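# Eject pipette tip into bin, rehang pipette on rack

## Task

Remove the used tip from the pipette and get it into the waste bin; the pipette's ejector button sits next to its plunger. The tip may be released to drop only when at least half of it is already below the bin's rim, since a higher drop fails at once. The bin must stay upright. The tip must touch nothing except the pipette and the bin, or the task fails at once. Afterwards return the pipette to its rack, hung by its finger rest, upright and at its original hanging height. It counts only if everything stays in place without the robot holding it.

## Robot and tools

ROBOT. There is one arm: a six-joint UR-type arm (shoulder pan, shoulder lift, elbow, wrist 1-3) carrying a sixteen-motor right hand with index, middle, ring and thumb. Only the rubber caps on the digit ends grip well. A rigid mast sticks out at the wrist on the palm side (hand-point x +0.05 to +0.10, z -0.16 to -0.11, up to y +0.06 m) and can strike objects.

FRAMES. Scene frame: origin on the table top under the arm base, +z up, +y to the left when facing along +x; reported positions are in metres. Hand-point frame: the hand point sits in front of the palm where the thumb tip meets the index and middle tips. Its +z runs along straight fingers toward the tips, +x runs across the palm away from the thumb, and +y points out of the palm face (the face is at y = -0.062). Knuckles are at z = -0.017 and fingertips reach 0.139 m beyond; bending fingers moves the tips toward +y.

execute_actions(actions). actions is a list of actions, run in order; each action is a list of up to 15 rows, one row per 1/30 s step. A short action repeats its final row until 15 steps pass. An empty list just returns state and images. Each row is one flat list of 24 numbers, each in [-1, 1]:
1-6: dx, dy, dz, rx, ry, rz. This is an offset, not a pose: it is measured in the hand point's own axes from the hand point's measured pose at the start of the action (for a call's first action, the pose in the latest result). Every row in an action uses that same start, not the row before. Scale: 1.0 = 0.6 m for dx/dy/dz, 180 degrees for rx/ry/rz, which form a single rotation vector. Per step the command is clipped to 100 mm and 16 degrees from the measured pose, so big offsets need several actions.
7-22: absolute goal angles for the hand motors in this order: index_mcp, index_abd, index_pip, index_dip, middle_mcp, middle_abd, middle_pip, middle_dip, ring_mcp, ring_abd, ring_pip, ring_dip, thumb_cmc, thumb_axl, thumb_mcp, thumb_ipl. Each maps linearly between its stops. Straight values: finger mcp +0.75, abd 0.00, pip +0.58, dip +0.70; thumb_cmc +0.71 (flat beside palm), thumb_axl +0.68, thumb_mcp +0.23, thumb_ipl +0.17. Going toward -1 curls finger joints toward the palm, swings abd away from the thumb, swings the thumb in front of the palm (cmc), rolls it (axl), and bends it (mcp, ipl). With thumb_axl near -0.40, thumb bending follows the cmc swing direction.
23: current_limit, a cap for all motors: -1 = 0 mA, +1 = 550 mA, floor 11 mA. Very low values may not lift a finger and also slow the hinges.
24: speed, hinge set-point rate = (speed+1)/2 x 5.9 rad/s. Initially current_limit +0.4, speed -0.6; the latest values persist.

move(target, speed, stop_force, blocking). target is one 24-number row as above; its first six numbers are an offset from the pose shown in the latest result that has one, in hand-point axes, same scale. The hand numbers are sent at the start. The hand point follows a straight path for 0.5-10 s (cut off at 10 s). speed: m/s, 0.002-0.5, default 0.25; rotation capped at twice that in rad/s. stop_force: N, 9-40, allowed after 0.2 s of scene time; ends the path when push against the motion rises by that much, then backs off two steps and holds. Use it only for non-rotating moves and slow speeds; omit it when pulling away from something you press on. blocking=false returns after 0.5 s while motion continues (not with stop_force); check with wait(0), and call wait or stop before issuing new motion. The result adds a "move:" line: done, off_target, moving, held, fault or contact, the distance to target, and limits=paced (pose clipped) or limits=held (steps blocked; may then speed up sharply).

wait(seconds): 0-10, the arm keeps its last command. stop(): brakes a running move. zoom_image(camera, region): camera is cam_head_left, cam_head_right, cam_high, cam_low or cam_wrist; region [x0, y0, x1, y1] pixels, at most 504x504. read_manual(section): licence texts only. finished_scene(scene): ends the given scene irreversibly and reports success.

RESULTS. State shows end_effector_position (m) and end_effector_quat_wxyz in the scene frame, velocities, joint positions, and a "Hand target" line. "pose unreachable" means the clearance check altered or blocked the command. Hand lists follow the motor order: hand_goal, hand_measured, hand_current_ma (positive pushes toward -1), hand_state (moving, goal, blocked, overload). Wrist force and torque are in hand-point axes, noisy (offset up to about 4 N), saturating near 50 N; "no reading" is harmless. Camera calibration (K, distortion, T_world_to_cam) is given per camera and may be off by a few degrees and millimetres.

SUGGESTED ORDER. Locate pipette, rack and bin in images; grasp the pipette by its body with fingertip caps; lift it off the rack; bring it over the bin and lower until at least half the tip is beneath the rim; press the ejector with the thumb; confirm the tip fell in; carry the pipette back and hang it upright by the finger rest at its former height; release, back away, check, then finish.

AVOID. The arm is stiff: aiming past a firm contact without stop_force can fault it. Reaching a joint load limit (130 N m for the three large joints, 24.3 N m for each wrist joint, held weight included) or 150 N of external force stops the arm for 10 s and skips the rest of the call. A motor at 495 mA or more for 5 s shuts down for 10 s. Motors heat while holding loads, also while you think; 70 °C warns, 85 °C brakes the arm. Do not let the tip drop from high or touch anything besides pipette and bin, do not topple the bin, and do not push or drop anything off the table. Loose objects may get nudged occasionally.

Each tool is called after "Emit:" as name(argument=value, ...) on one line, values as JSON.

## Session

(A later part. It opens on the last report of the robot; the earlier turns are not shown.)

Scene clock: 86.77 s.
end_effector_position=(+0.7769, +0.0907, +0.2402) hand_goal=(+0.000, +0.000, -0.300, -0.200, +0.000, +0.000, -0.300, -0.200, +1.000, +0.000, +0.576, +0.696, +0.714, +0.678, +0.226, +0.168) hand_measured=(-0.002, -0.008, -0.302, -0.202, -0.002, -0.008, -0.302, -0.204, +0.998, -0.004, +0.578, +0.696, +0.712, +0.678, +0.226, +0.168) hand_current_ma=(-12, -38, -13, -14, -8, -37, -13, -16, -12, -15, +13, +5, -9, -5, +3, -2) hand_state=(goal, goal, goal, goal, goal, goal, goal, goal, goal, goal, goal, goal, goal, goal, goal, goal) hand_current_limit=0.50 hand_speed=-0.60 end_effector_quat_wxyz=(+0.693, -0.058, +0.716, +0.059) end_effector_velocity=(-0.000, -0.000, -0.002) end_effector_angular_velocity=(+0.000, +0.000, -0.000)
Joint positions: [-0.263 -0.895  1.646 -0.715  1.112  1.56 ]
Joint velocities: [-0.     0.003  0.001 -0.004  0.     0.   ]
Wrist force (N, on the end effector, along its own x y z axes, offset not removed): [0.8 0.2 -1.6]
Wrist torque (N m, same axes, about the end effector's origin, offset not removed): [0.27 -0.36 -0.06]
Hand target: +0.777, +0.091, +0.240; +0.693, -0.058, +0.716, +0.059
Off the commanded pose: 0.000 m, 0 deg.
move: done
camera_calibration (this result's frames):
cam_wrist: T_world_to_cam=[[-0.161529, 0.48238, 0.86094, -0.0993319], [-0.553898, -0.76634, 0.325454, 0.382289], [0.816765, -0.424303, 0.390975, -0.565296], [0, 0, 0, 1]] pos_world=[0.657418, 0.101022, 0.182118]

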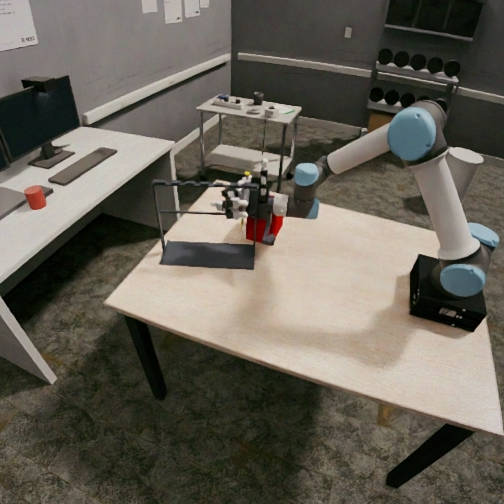

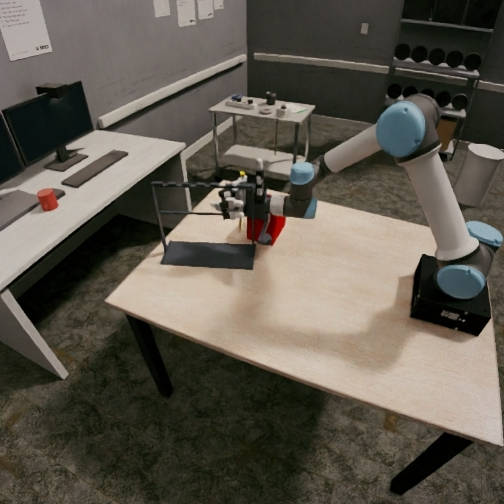

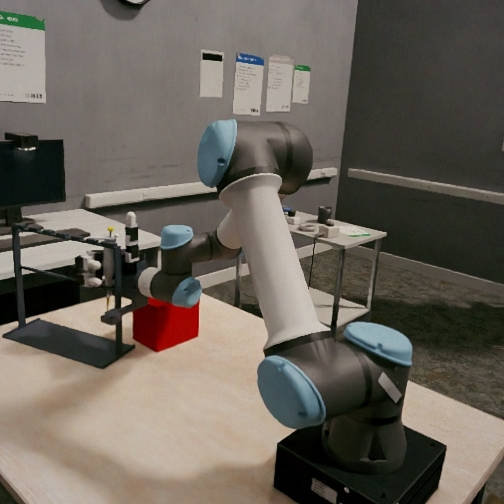

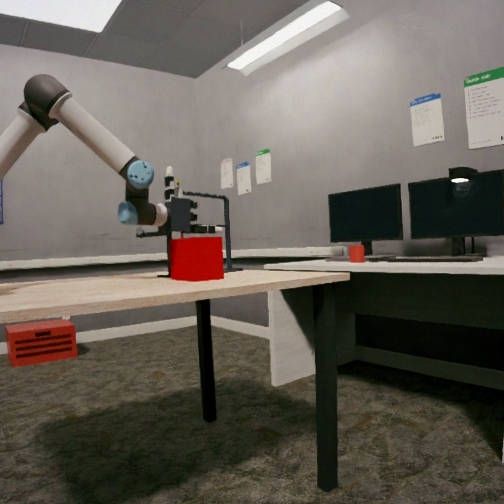

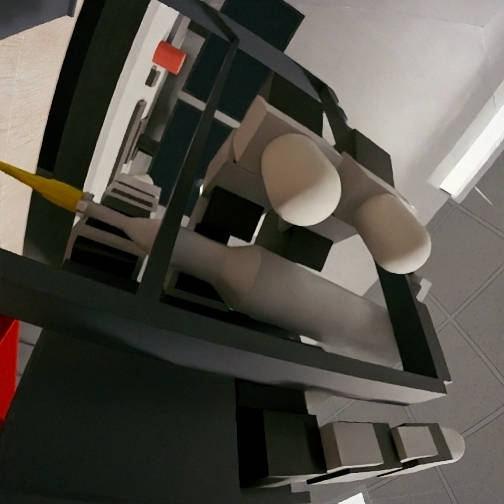

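Emit:
execute_actions(actions=[[[0,0,0,0,0,0, -0.2,0,-0.7,-0.5,-0.2,0,-0.75,-0.5,1,0,0.576,0.696,0.714,0.678,0.226,0.168,0.5,-0.6]],[[0,0,0,0,0,0, -0.2,0,-0.7,-0.5,-0.2,0,-0.75,-0.5,1,0,0.576,0.696,0.714,0.678,0.226,0.168,0.5,-0.6]]])

Emit:
move(target=[-0.05,0,0,0,0,0, -0.2,0,-0.7,-0.5,-0.2,0,-0.75,-0.5,1,0,0.576,0.696,0.714,0.678,0.226,0.168,0.5,-0.6], speed=0.03)

Emit:
zoom_image(camera="cam_head_left", region=[190, 140, 330, 270])

Emit:
zoom_image(camera="cam_high", region=[60, 190, 220, 350])

Scene clock: 90.10 s.
end_effector_position=(+0.7769, +0.0907, +0.2401) hand_goal=(-0.200, +0.000, -0.700, -0.500, -0.200, +0.000, -0.750, -0.500, +1.000, +0.000, +0.576, +0.696, +0.714, +0.678, +0.226, +0.168) hand_measured=(-0.206, -0.008, -0.586, -0.452, -0.186, -0.008, -0.648, -0.472, +0.998, -0.004, +0.578, +0.696, +0.712, +0.678, +0.226, +0.168) hand_current_ma=(-35, -38, +412, +266, +76, -36, +412, +137, -12, -15, +13, +5, -9, -5, +3, -2) hand_state=(goal, goal, blocked, blocked, goal, goal, blocked, blocked, goal, goal, goal, goal, goal, goal, goal, goal) hand_current_limit=0.50 hand_speed=-0.60 end_effector_quat_wxyz=(+0.693, -0.058, +0.716, +0.059) end_effector_velocity=(-0.000, +0.000, -0.000) end_effector_angular_velocity=(+0.000, +0.001, +0.000)
Joint positions: [-0.263 -0.895  1.646 -0.715  1.112  1.56 ]
Joint velocities: [ 0.001  0.    -0.     0.     0.    -0.   ]
Wrist force (N, on the end effector, along its own x y z axes, offset not removed): [1.5 0.9 -3.0]
Wrist torque (N m, same axes, about the end effector's origin, offset not removed): [0.34 -0.87 0.09]
Hand target: +0.777, +0.091, +0.240; +0.693, -0.058, +0.716, +0.059
Off the commanded pose: 0.000 m, 0 deg.
camera_calibration (this result's frames):
cam_wrist: T_world_to_cam=[[-0.161453, 0.482325, 0.860985, -0.0993672], [-0.553876, -0.766357, 0.325451, 0.382276], [0.816795, -0.424334, 0.390879, -0.56526], [0, 0, 0, 1]] pos_world=[0.657392, 0.101028, 0.18209]

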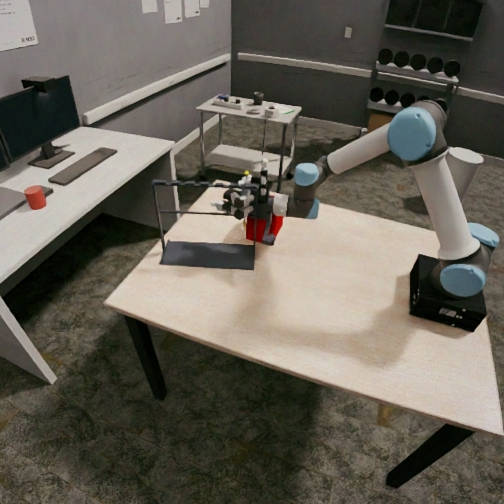

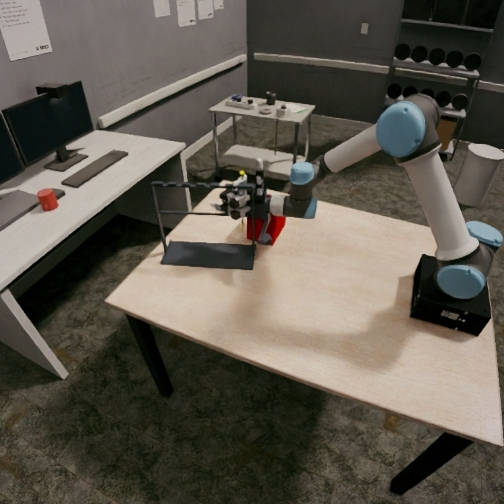

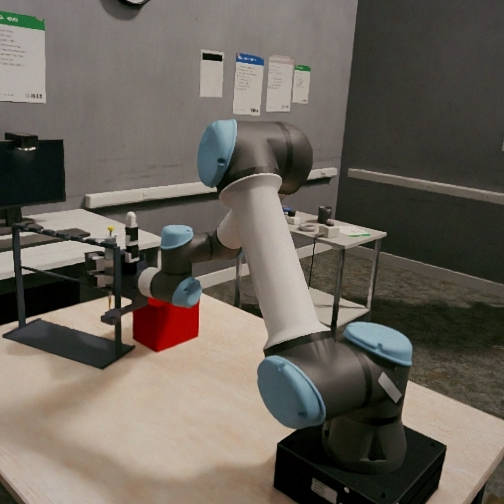

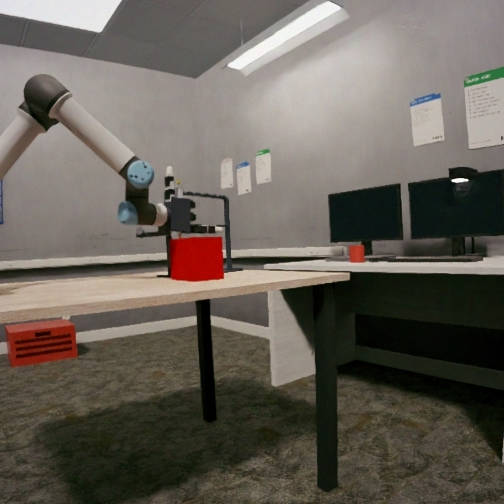

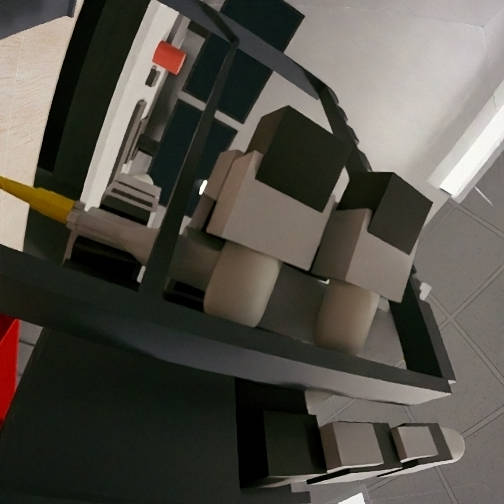

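Scene clock: 91.40 s.
end_effector_position=(+0.7778, +0.0907, +0.2700) hand_goal=(-0.200, +0.000, -0.700, -0.500, -0.200, +0.000, -0.750, -0.500, +1.000, +0.000, +0.576, +0.696, +0.714, +0.678, +0.226, +0.168) hand_measured=(-0.206, -0.008, -0.588, -0.452, -0.190, -0.006, -0.658, -0.464, +0.998, -0.004, +0.578, +0.696, +0.712, +0.678, +0.226, +0.168) hand_current_ma=(-28, -41, +412, +266, +58, -25, +412, +179, -12, -15, +13, +5, -9, -5, +3, -2) hand_state=(goal, goal, blocked, blocked, goal, goal, blocked, blocked, goal, goal, goal, goal, goal, goal, goal, goal) hand_current_limit=0.50 hand_speed=-0.60 end_effector_quat_wxyz=(+0.693, -0.058, +0.716, +0.059) end_effector_velocity=(-0.000, +0.001, +0.002) end_effector_angular_velocity=(+0.000, +0.000, +0.001)
Joint positions: [-0.262 -0.939  1.629 -0.653  1.113  1.561]
Joint velocities: [ 0.001 -0.003 -0.001  0.004 -0.     0.   ]
Wrist force (N, on the end effector, along its own x y z axes, offset not removed): [1.7 -3.6 0.1]
Wrist torque (N m, same axes, about the end effector's origin, offset not removed): [-0.51 -0.10 -0.21]
Hand target: +0.778, +0.091, +0.270; +0.693, -0.058, +0.716, +0.059
Off the commanded pose: 0.000 m, 0 deg.
move: done
camera_calibration (this result's frames):
cam_wrist: T_world_to_cam=[[-0.161442, 0.48228, 0.861012, -0.124965], [-0.553875, -0.766372, 0.325416, 0.373127], [0.816798, -0.424357, 0.390848, -0.577647], [0, 0, 0, 1]] pos_world=[0.658311, 0.101093, 0.211947]

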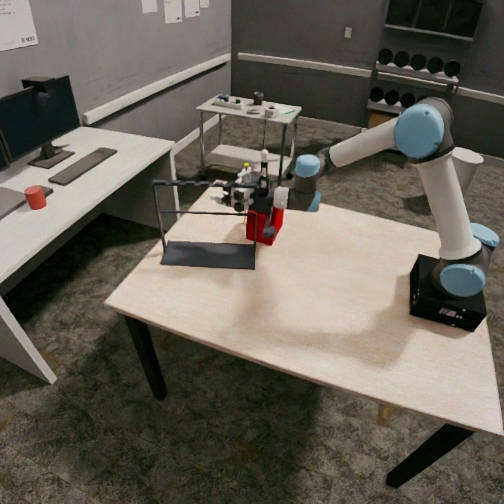

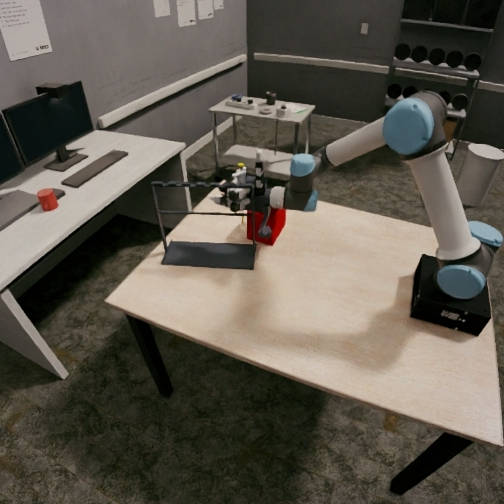

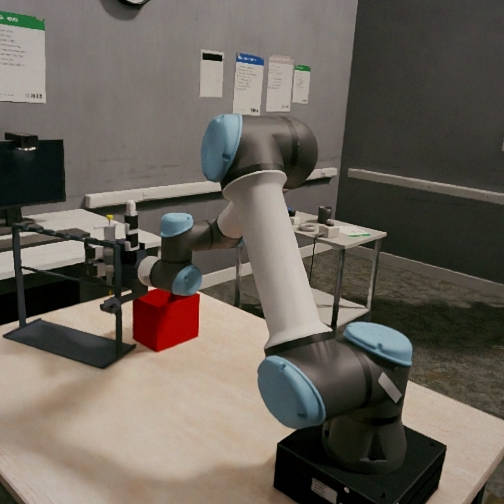

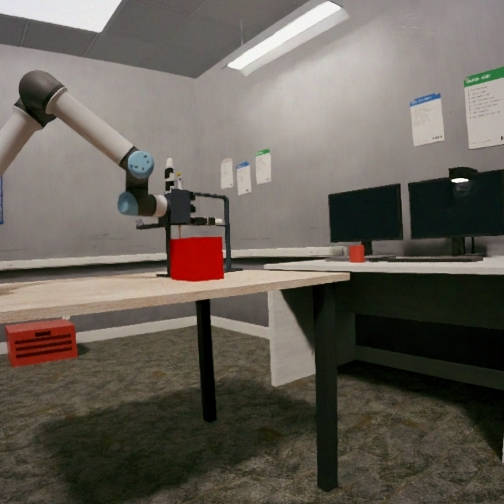

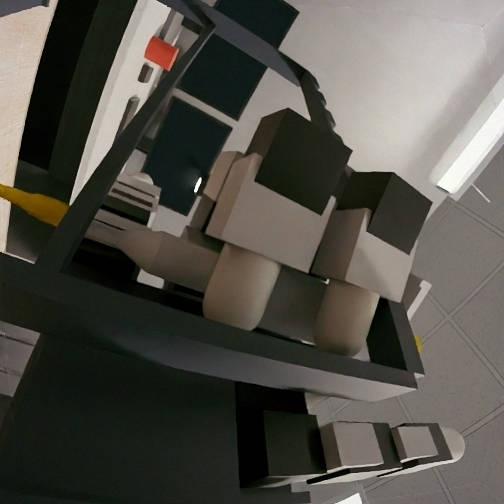

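Region (190, 140, 330, 270) of cam_head_left's 504x504 image, scaled by 3.600, with more detail than that image has; it fills the top 468 rows of this view, and the rest is white.

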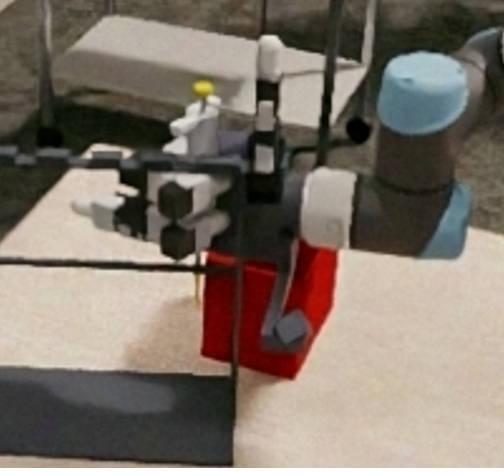

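Region (60, 190, 220, 350) of cam_high's 504x504 image, scaled by 3.150, with more detail than that image has.

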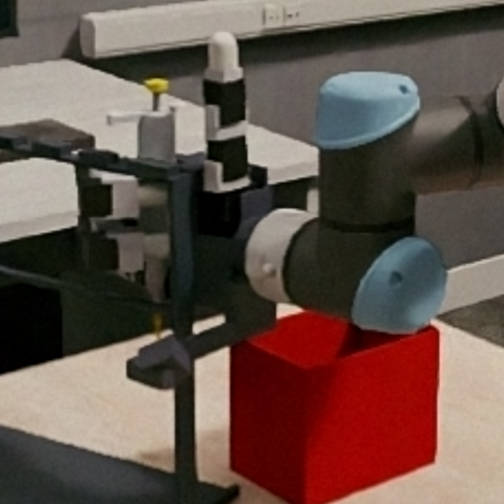

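Emit:
move(target=[0.006,-0.15,0.025,0,0,0, -0.2,0,-0.7,-0.5,-0.2,0,-0.75,-0.5,1,0,0.576,0.696,0.714,0.678,0.226,0.168,0.5,-0.6], speed=0.03)

Emit:
zoom_image(camera="cam_head_left", region=[190, 140, 330, 270])

Emit:
zoom_image(camera="cam_high", region=[60, 190, 220, 350])

Scene clock: 96.23 s.
end_effector_position=(+0.8072, +0.0045, +0.2657) hand_goal=(-0.200, +0.000, -0.700, -0.500, -0.200, +0.000, -0.750, -0.500, +1.000, +0.000, +0.576, +0.696, +0.714, +0.678, +0.226, +0.168) hand_measured=(-0.206, -0.010, -0.588, -0.452, -0.190, -0.006, -0.658, -0.464, +0.998, -0.004, +0.578, +0.696, +0.712, +0.678, +0.226, +0.168) hand_current_ma=(-28, -43, +412, +266, +58, -25, +412, +180, -12, -15, +13, +5, -9, -5, +3, -2) hand_state=(goal, goal, blocked, blocked, goal, goal, blocked, blocked, goal, goal, goal, goal, goal, goal, goal, goal) hand_current_limit=0.50 hand_speed=-0.60 end_effector_quat_wxyz=(+0.693, -0.058, +0.716, +0.059) end_effector_velocity=(+0.001, -0.001, +0.000) end_effector_angular_velocity=(+0.000, -0.000, +0.001)
Joint positions: [-0.386 -0.856  1.489 -0.594  0.989  1.555]
Joint velocities: [-0.002  0.002 -0.004  0.002 -0.003  0.   ]
Wrist force (N, on the end effector, along its own x y z axes, offset not removed): [3.1 0.8 0.8]
Wrist torque (N m, same axes, about the end effector's origin, offset not removed): [0.19 -0.56 0.39]
Hand target: +0.807, +0.004, +0.266; +0.693, -0.058, +0.716, +0.059
Off the commanded pose: 0.000 m, 0 deg.
move: done
camera_calibration (this result's frames):
cam_wrist: T_world_to_cam=[[-0.161473, 0.482201, 0.861051, -0.0749003], [-0.553898, -0.766397, 0.325321, 0.3248], [0.816777, -0.424404, 0.390842, -0.636527], [0, 0, 0, 1]] pos_world=[0.687712, 0.0148987, 0.20761]

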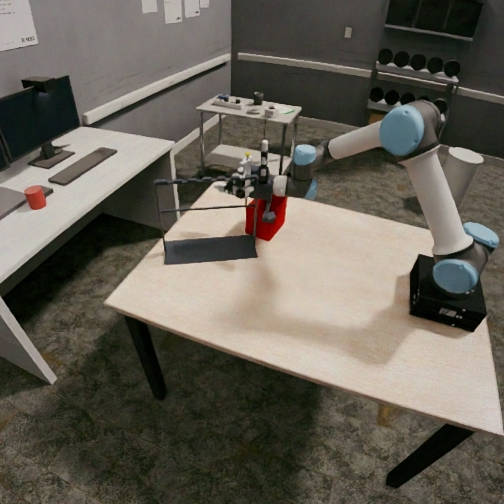

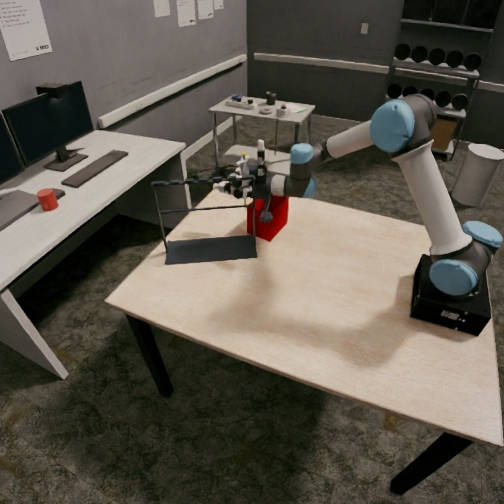

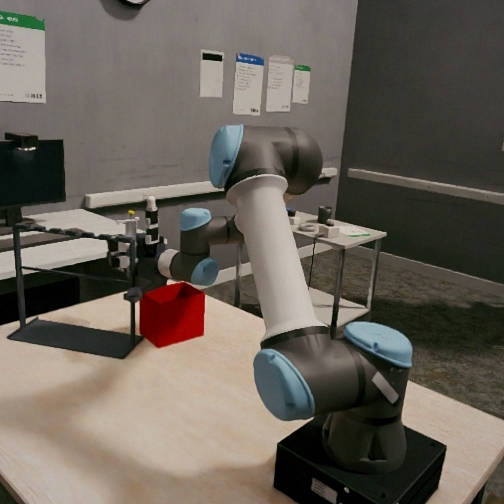

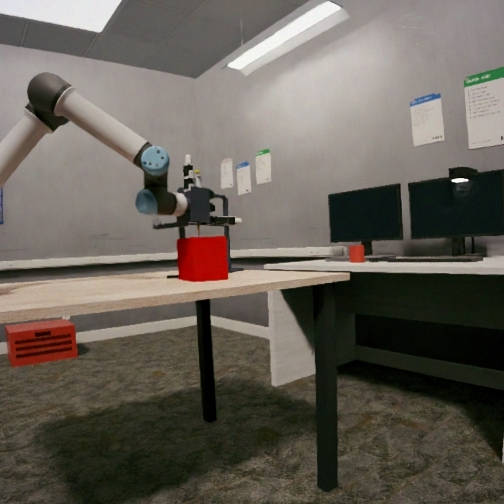

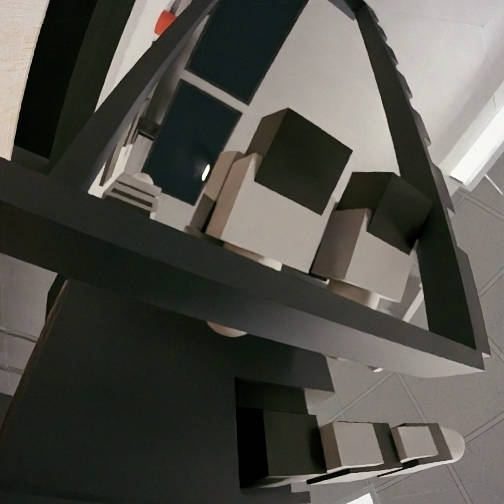

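Region (190, 140, 330, 270) of cam_head_left's 504x504 image, scaled by 3.600, with more detail than that image has; it fills the top 468 rows of this view, and the rest is white.

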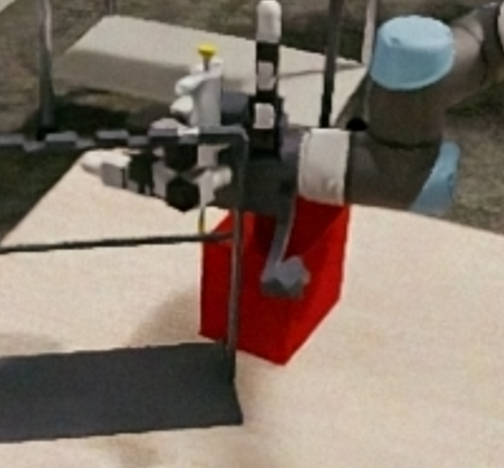

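Region (60, 190, 220, 350) of cam_high's 504x504 image, scaled by 3.150, with more detail than that image has.

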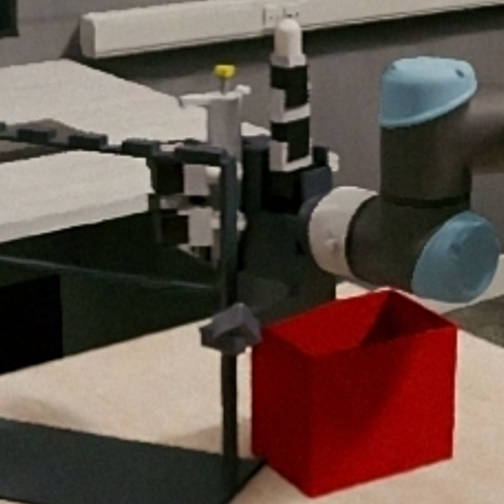

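Emit:
move(target=[0,-0.12,-0.025,0,0,0, -0.2,0,-0.7,-0.5,-0.2,0,-0.75,-0.5,1,0,0.576,0.696,0.714,0.678,0.226,0.168,0.5,-0.6], speed=0.03)

Emit:
zoom_image(camera="cam_head_left", region=[190, 140, 330, 270])

Emit:
zoom_image(camera="cam_high", region=[80, 190, 240, 350])

Scene clock: 100.43 s.
end_effector_position=(+0.8043, -0.0689, +0.2659) hand_goal=(-0.200, +0.000, -0.700, -0.500, -0.200, +0.000, -0.750, -0.500, +1.000, +0.000, +0.576, +0.696, +0.714, +0.678, +0.226, +0.168) hand_measured=(-0.206, -0.010, -0.590, -0.452, -0.190, -0.006, -0.658, -0.464, +0.998, -0.004, +0.578, +0.696, +0.712, +0.678, +0.226, +0.168) hand_current_ma=(-29, -43, +412, +266, +58, -25, +413, +180, -12, -15, +13, +5, -9, -5, +3, -2) hand_state=(goal, goal, blocked, blocked, goal, goal, blocked, blocked, goal, goal, goal, goal, goal, goal, goal, goal) hand_current_limit=0.50 hand_speed=-0.60 end_effector_quat_wxyz=(+0.693, -0.058, +0.716, +0.059) end_effector_velocity=(+0.000, -0.001, +0.000) end_effector_angular_velocity=(-0.000, -0.001, +0.001)
Joint positions: [-0.498 -0.825  1.429 -0.562  0.878  1.55 ]
Joint velocities: [-0.002  0.001 -0.002 -0.    -0.003 -0.   ]
Wrist force (N, on the end effector, along its own x y z axes, offset not removed): [2.3 4.0 2.3]
Wrist torque (N m, same axes, about the end effector's origin, offset not removed): [0.44 -0.54 -0.16]
Hand target: +0.804, -0.069, +0.266; +0.693, -0.058, +0.716, +0.059
Off the commanded pose: 0.000 m, 0 deg.
move: done
camera_calibration (this result's frames):
cam_wrist: T_world_to_cam=[[-0.161507, 0.482133, 0.861082, -0.0402003], [-0.553919, -0.766418, 0.325234, 0.266891], [0.816755, -0.424442, 0.390845, -0.665329], [0, 0, 0, 1]] pos_world=[0.684754, -0.0584619, 0.207854]

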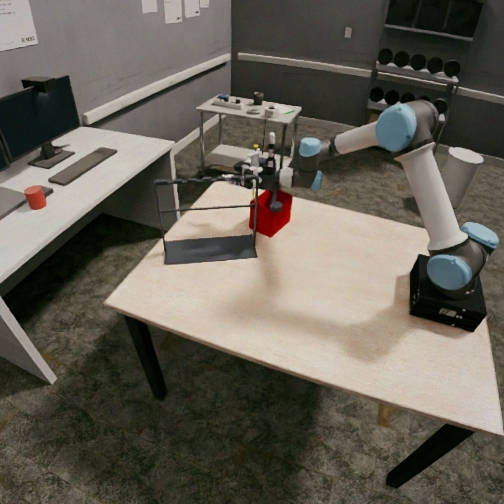

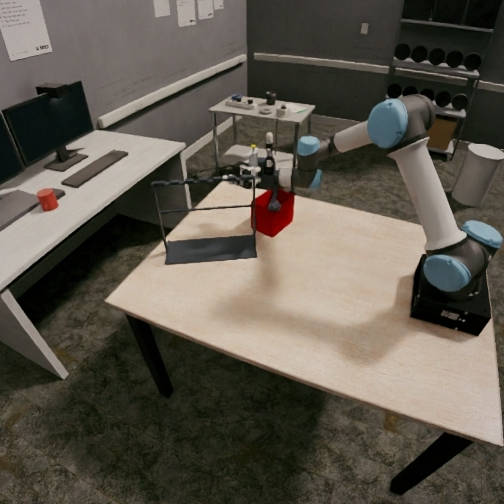

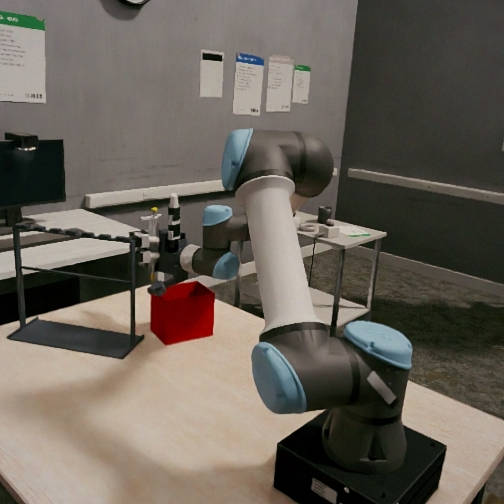

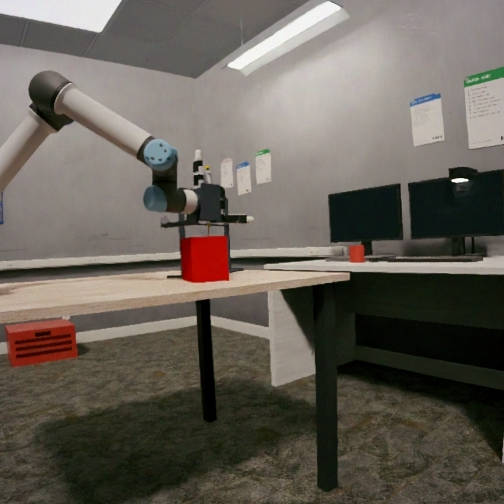

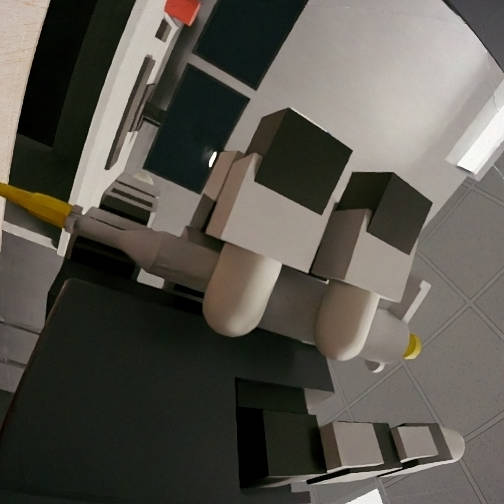

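Region (190, 140, 330, 270) of cam_head_left's 504x504 image, scaled by 3.600, with more detail than that image has; it fills the top 468 rows of this view, and the rest is white.

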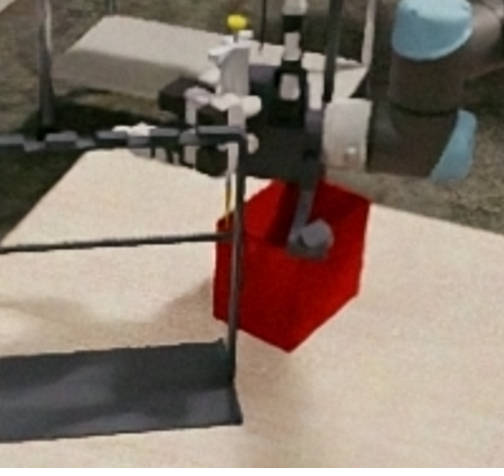

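Region (80, 190, 240, 350) of cam_high's 504x504 image, scaled by 3.150, with more detail than that image has.

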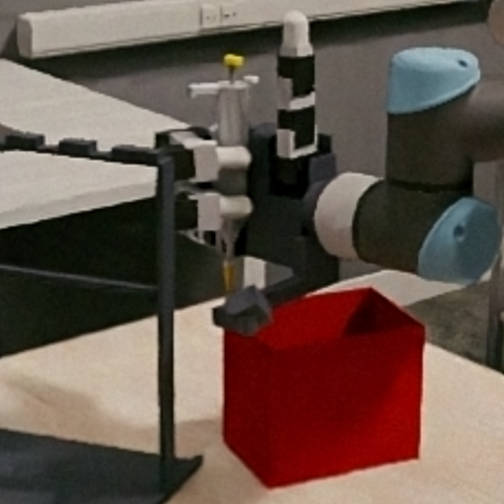

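Emit:
move(target=[-0.06,0,0,0,0,0, -0.2,0,-0.7,-0.5,-0.2,0,-0.75,-0.5,1,0,0.576,0.696,0.714,0.678,0.112,-0.373,0.5,-0.6], speed=0.05)

Emit:
zoom_image(camera="cam_head_left", region=[210, 110, 330, 230])

Emit:
zoom_image(camera="cam_high", region=[110, 170, 230, 290])

Emit:
zoom_image(camera="cam_low", region=[150, 130, 270, 250])

Scene clock: 107.57 s.
end_effector_position=(+0.8054, -0.0688, +0.3018) hand_goal=(-0.200, +0.000, -0.700, -0.500, -0.200, +0.000, -0.750, -0.500, +1.000, +0.000, +0.576, +0.696, +0.714, +0.678, +0.112, -0.372) hand_measured=(-0.206, -0.010, -0.590, -0.452, -0.190, -0.006, -0.658, -0.464, +0.998, -0.004, +0.578, +0.696, +0.712, +0.678, +0.112, -0.372) hand_current_ma=(-29, -43, +412, +266, +54, -25, +413, +181, -12, -15, +13, +5, -9, -5, -2, +4) hand_state=(goal, goal, blocked, blocked, goal, goal, blocked, blocked, goal, goal, goal, goal, goal, goal, goal, goal) hand_current_limit=0.50 hand_speed=-0.60 end_effector_quat_wxyz=(+0.693, -0.058, +0.716, +0.059) end_effector_velocity=(+0.000, +0.000, +0.001) end_effector_angular_velocity=(+0.001, +0.001, +0.000)
Joint positions: [-0.497 -0.869  1.402 -0.491  0.879  1.55 ]
Joint velocities: [ 0.    -0.001 -0.002  0.004  0.     0.001]
Wrist force (N, on the end effector, along its own x y z axes, offset not removed): [0.2 1.5 -0.8]
Wrist torque (N m, same axes, about the end effector's origin, offset not removed): [0.25 -0.18 -0.08]
Hand target: +0.805, -0.069, +0.302; +0.693, -0.058, +0.716, +0.059
Off the commanded pose: 0.000 m, 0 deg.
move: done
camera_calibration (this result's frames):
cam_wrist: T_world_to_cam=[[-0.161493, 0.481997, 0.861161, -0.0709757], [-0.553924, -0.766464, 0.325117, 0.25593], [0.816755, -0.424513, 0.390769, -0.680198], [0, 0, 0, 1]] pos_world=[0.685858, -0.0583819, 0.243714]

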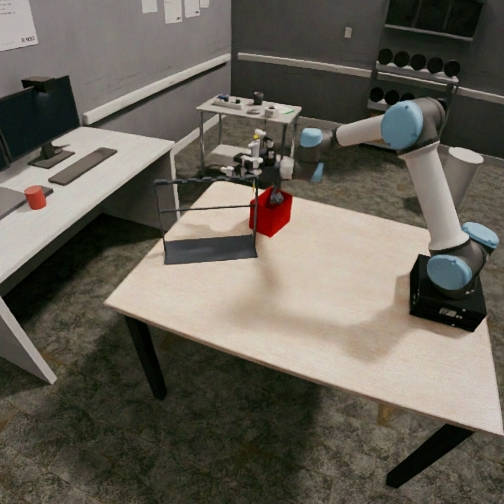

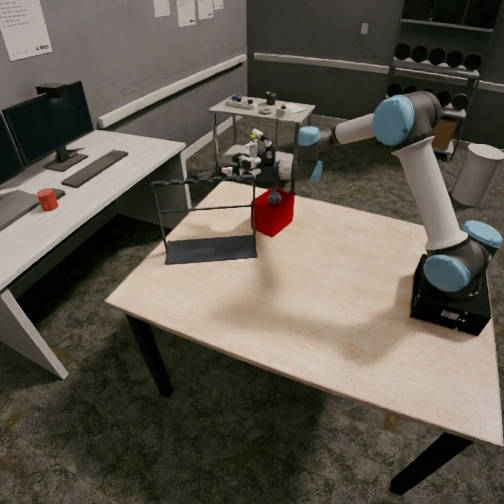

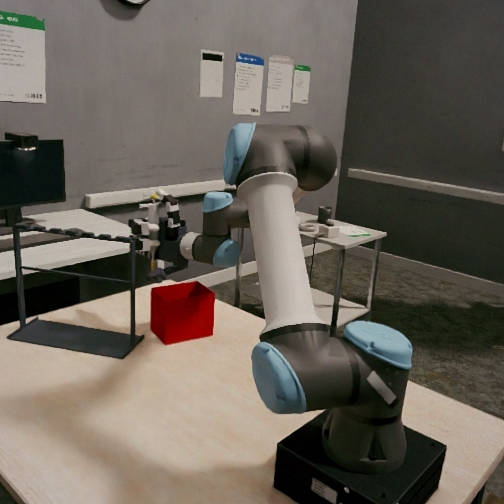

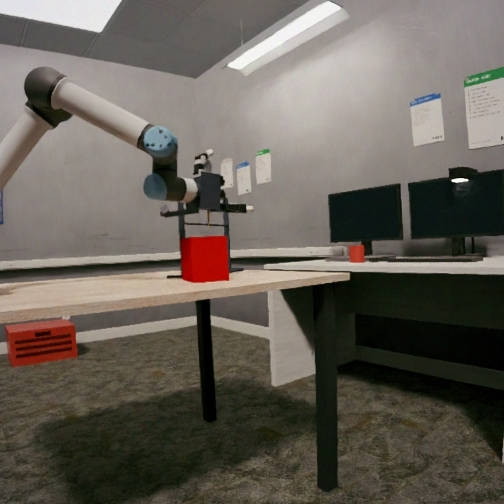

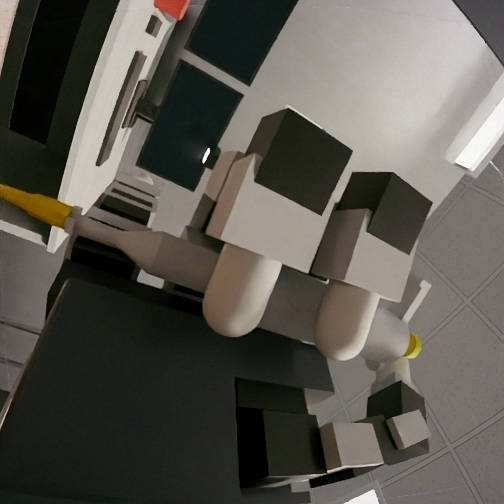

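Region (210, 110, 330, 230) of cam_head_left's 504x504 image, scaled by 4.200, with more detail than that image has.

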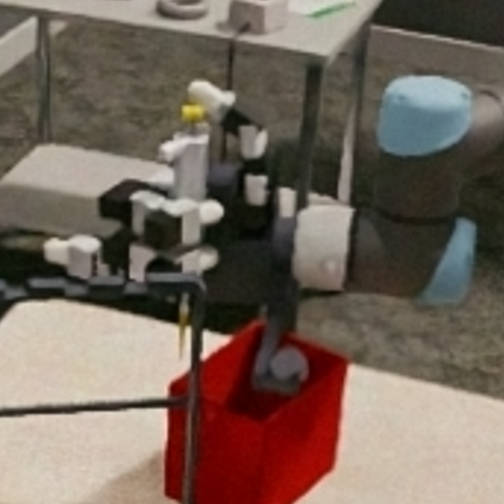

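Region (110, 170, 230, 290) of cam_high's 504x504 image, scaled by 4.200, with more detail than that image has.

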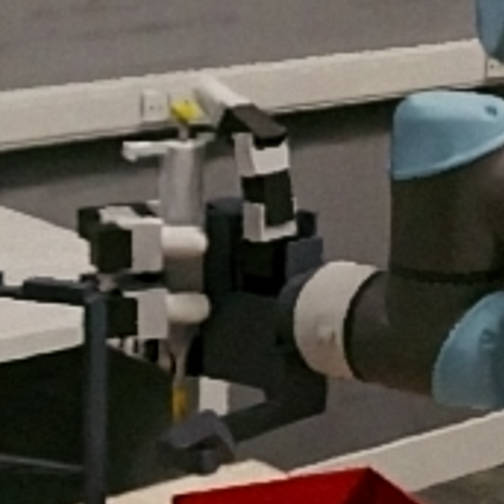

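Region (150, 130, 270, 250) of cam_low's 504x504 image, scaled by 4.200, with more detail than that image has.

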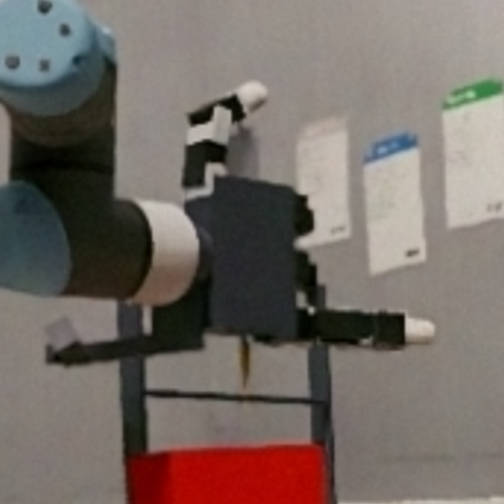

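Emit:
move(target=[0.05,-0.02,-0.08,0,0.083,0, -0.2,0,-0.7,-0.5,-0.2,0,-0.75,-0.5,1,0,0.576,0.696,0.714,0.678,0.112,-0.373,0.5,-0.6], speed=0.05)

Emit:
zoom_image(camera="cam_head_left", region=[210, 130, 330, 250])

Emit:
zoom_image(camera="cam_high", region=[120, 190, 260, 330])

Emit:
zoom_image(camera="cam_low", region=[140, 150, 260, 270])

Scene clock: 114.90 s.
end_effector_position=(+0.7592, -0.0885, +0.2733) hand_goal=(-0.200, +0.000, -0.700, -0.500, -0.200, +0.000, -0.750, -0.500, +1.000, +0.000, +0.576, +0.696, +0.714, +0.678, +0.112, -0.372) hand_measured=(-0.204, -0.010, -0.590, -0.452, -0.190, -0.006, -0.658, -0.464, +0.998, -0.004, +0.578, +0.696, +0.712, +0.678, +0.110, -0.372) hand_current_ma=(-22, -43, +412, +266, +54, -25, +413, +181, -12, -15, +12, +5, -9, -5, -9, +3) hand_state=(goal, goal, blocked, blocked, goal, goal, blocked, blocked, goal, goal, goal, goal, goal, goal, goal, goal) hand_current_limit=0.50 hand_speed=-0.60 end_effector_quat_wxyz=(+0.595, -0.065, +0.800, +0.051) end_effector_velocity=(-0.001, -0.000, -0.000) end_effector_angular_velocity=(-0.001, +0.006, +0.000)
Joint positions: [-0.563 -0.897  1.384 -0.093  0.851  1.31 ]
Joint velocities: [-0.001 -0.001 -0.002  0.01  -0.    -0.006]
Wrist force (N, on the end effector, along its own x y z axes, offset not removed): [0.2 1.5 -2.4]
Wrist torque (N m, same axes, about the end effector's origin, offset not removed): [0.57 -0.09 -0.22]
Hand target: +0.759, -0.089, +0.273; +0.595, -0.065, +0.800, +0.051
Off the commanded pose: 0.000 m, 0 deg.
move: done
camera_calibration (this result's frames):
cam_wrist: T_world_to_cam=[[0.0591866, 0.518812, 0.852837, -0.206433], [-0.448397, -0.749479, 0.487054, 0.101577], [0.891873, -0.411237, 0.188275, -0.640236], [0, 0, 0, 1]] pos_world=[0.628774, -0.0800595, 0.24712]

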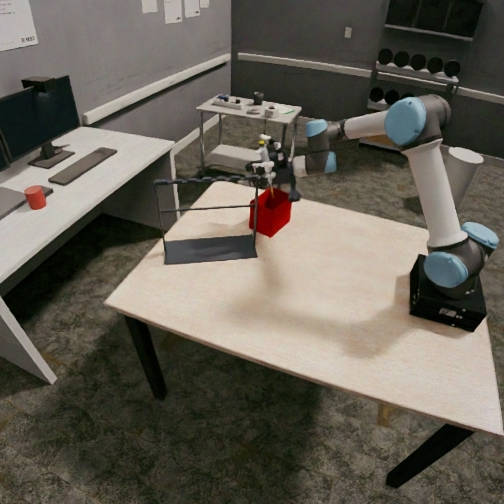

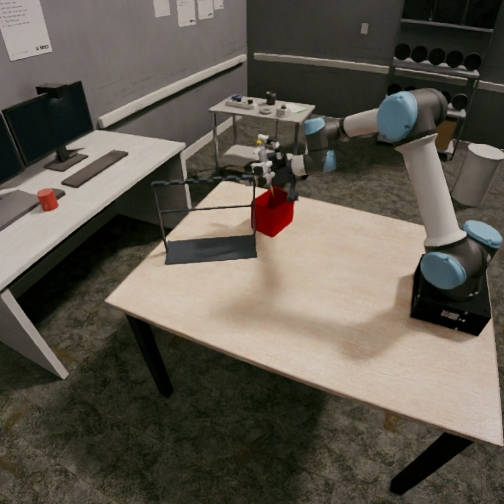

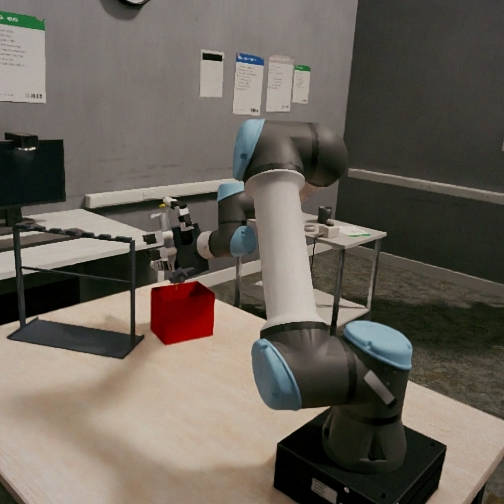

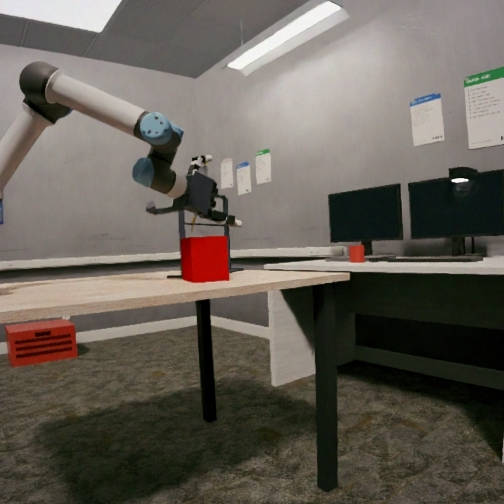

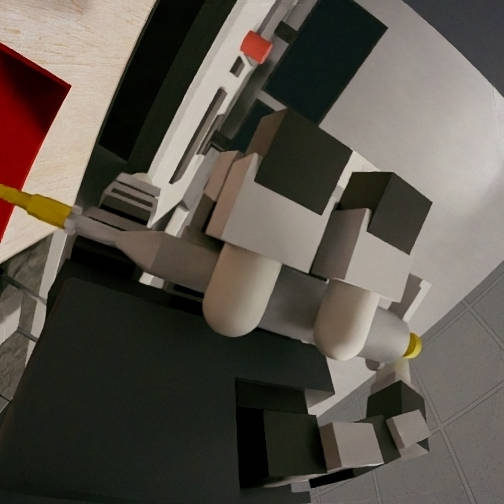

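Region (210, 130, 330, 250) of cam_head_left's 504x504 image, scaled by 4.200, with more detail than that image has.

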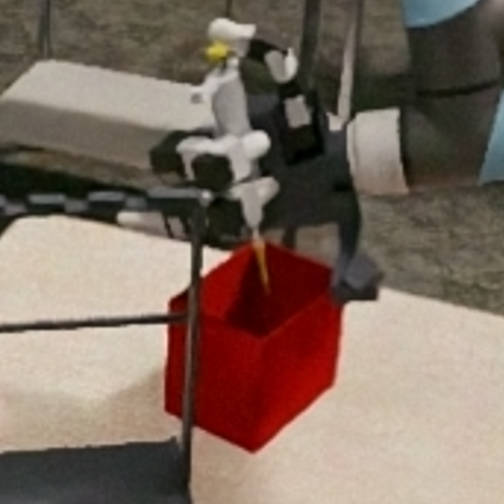

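Region (120, 190, 260, 330) of cam_high's 504x504 image, scaled by 3.600, with more detail than that image has.

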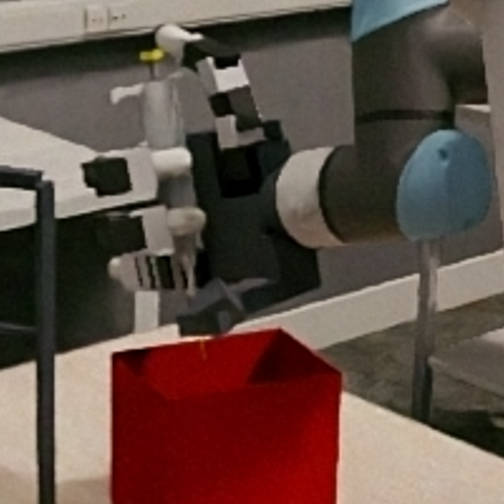

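Region (140, 150, 260, 270) of cam_low's 504x504 image, scaled by 4.200, with more detail than that image has.

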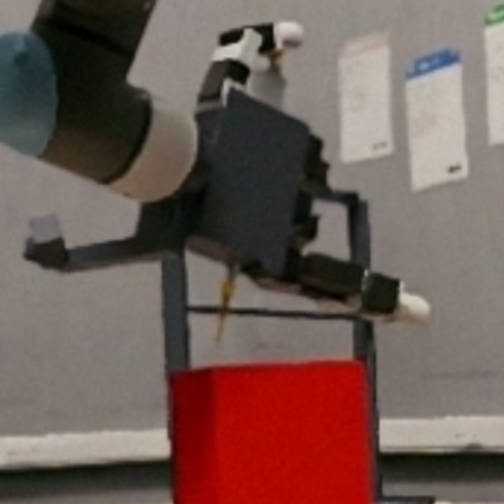

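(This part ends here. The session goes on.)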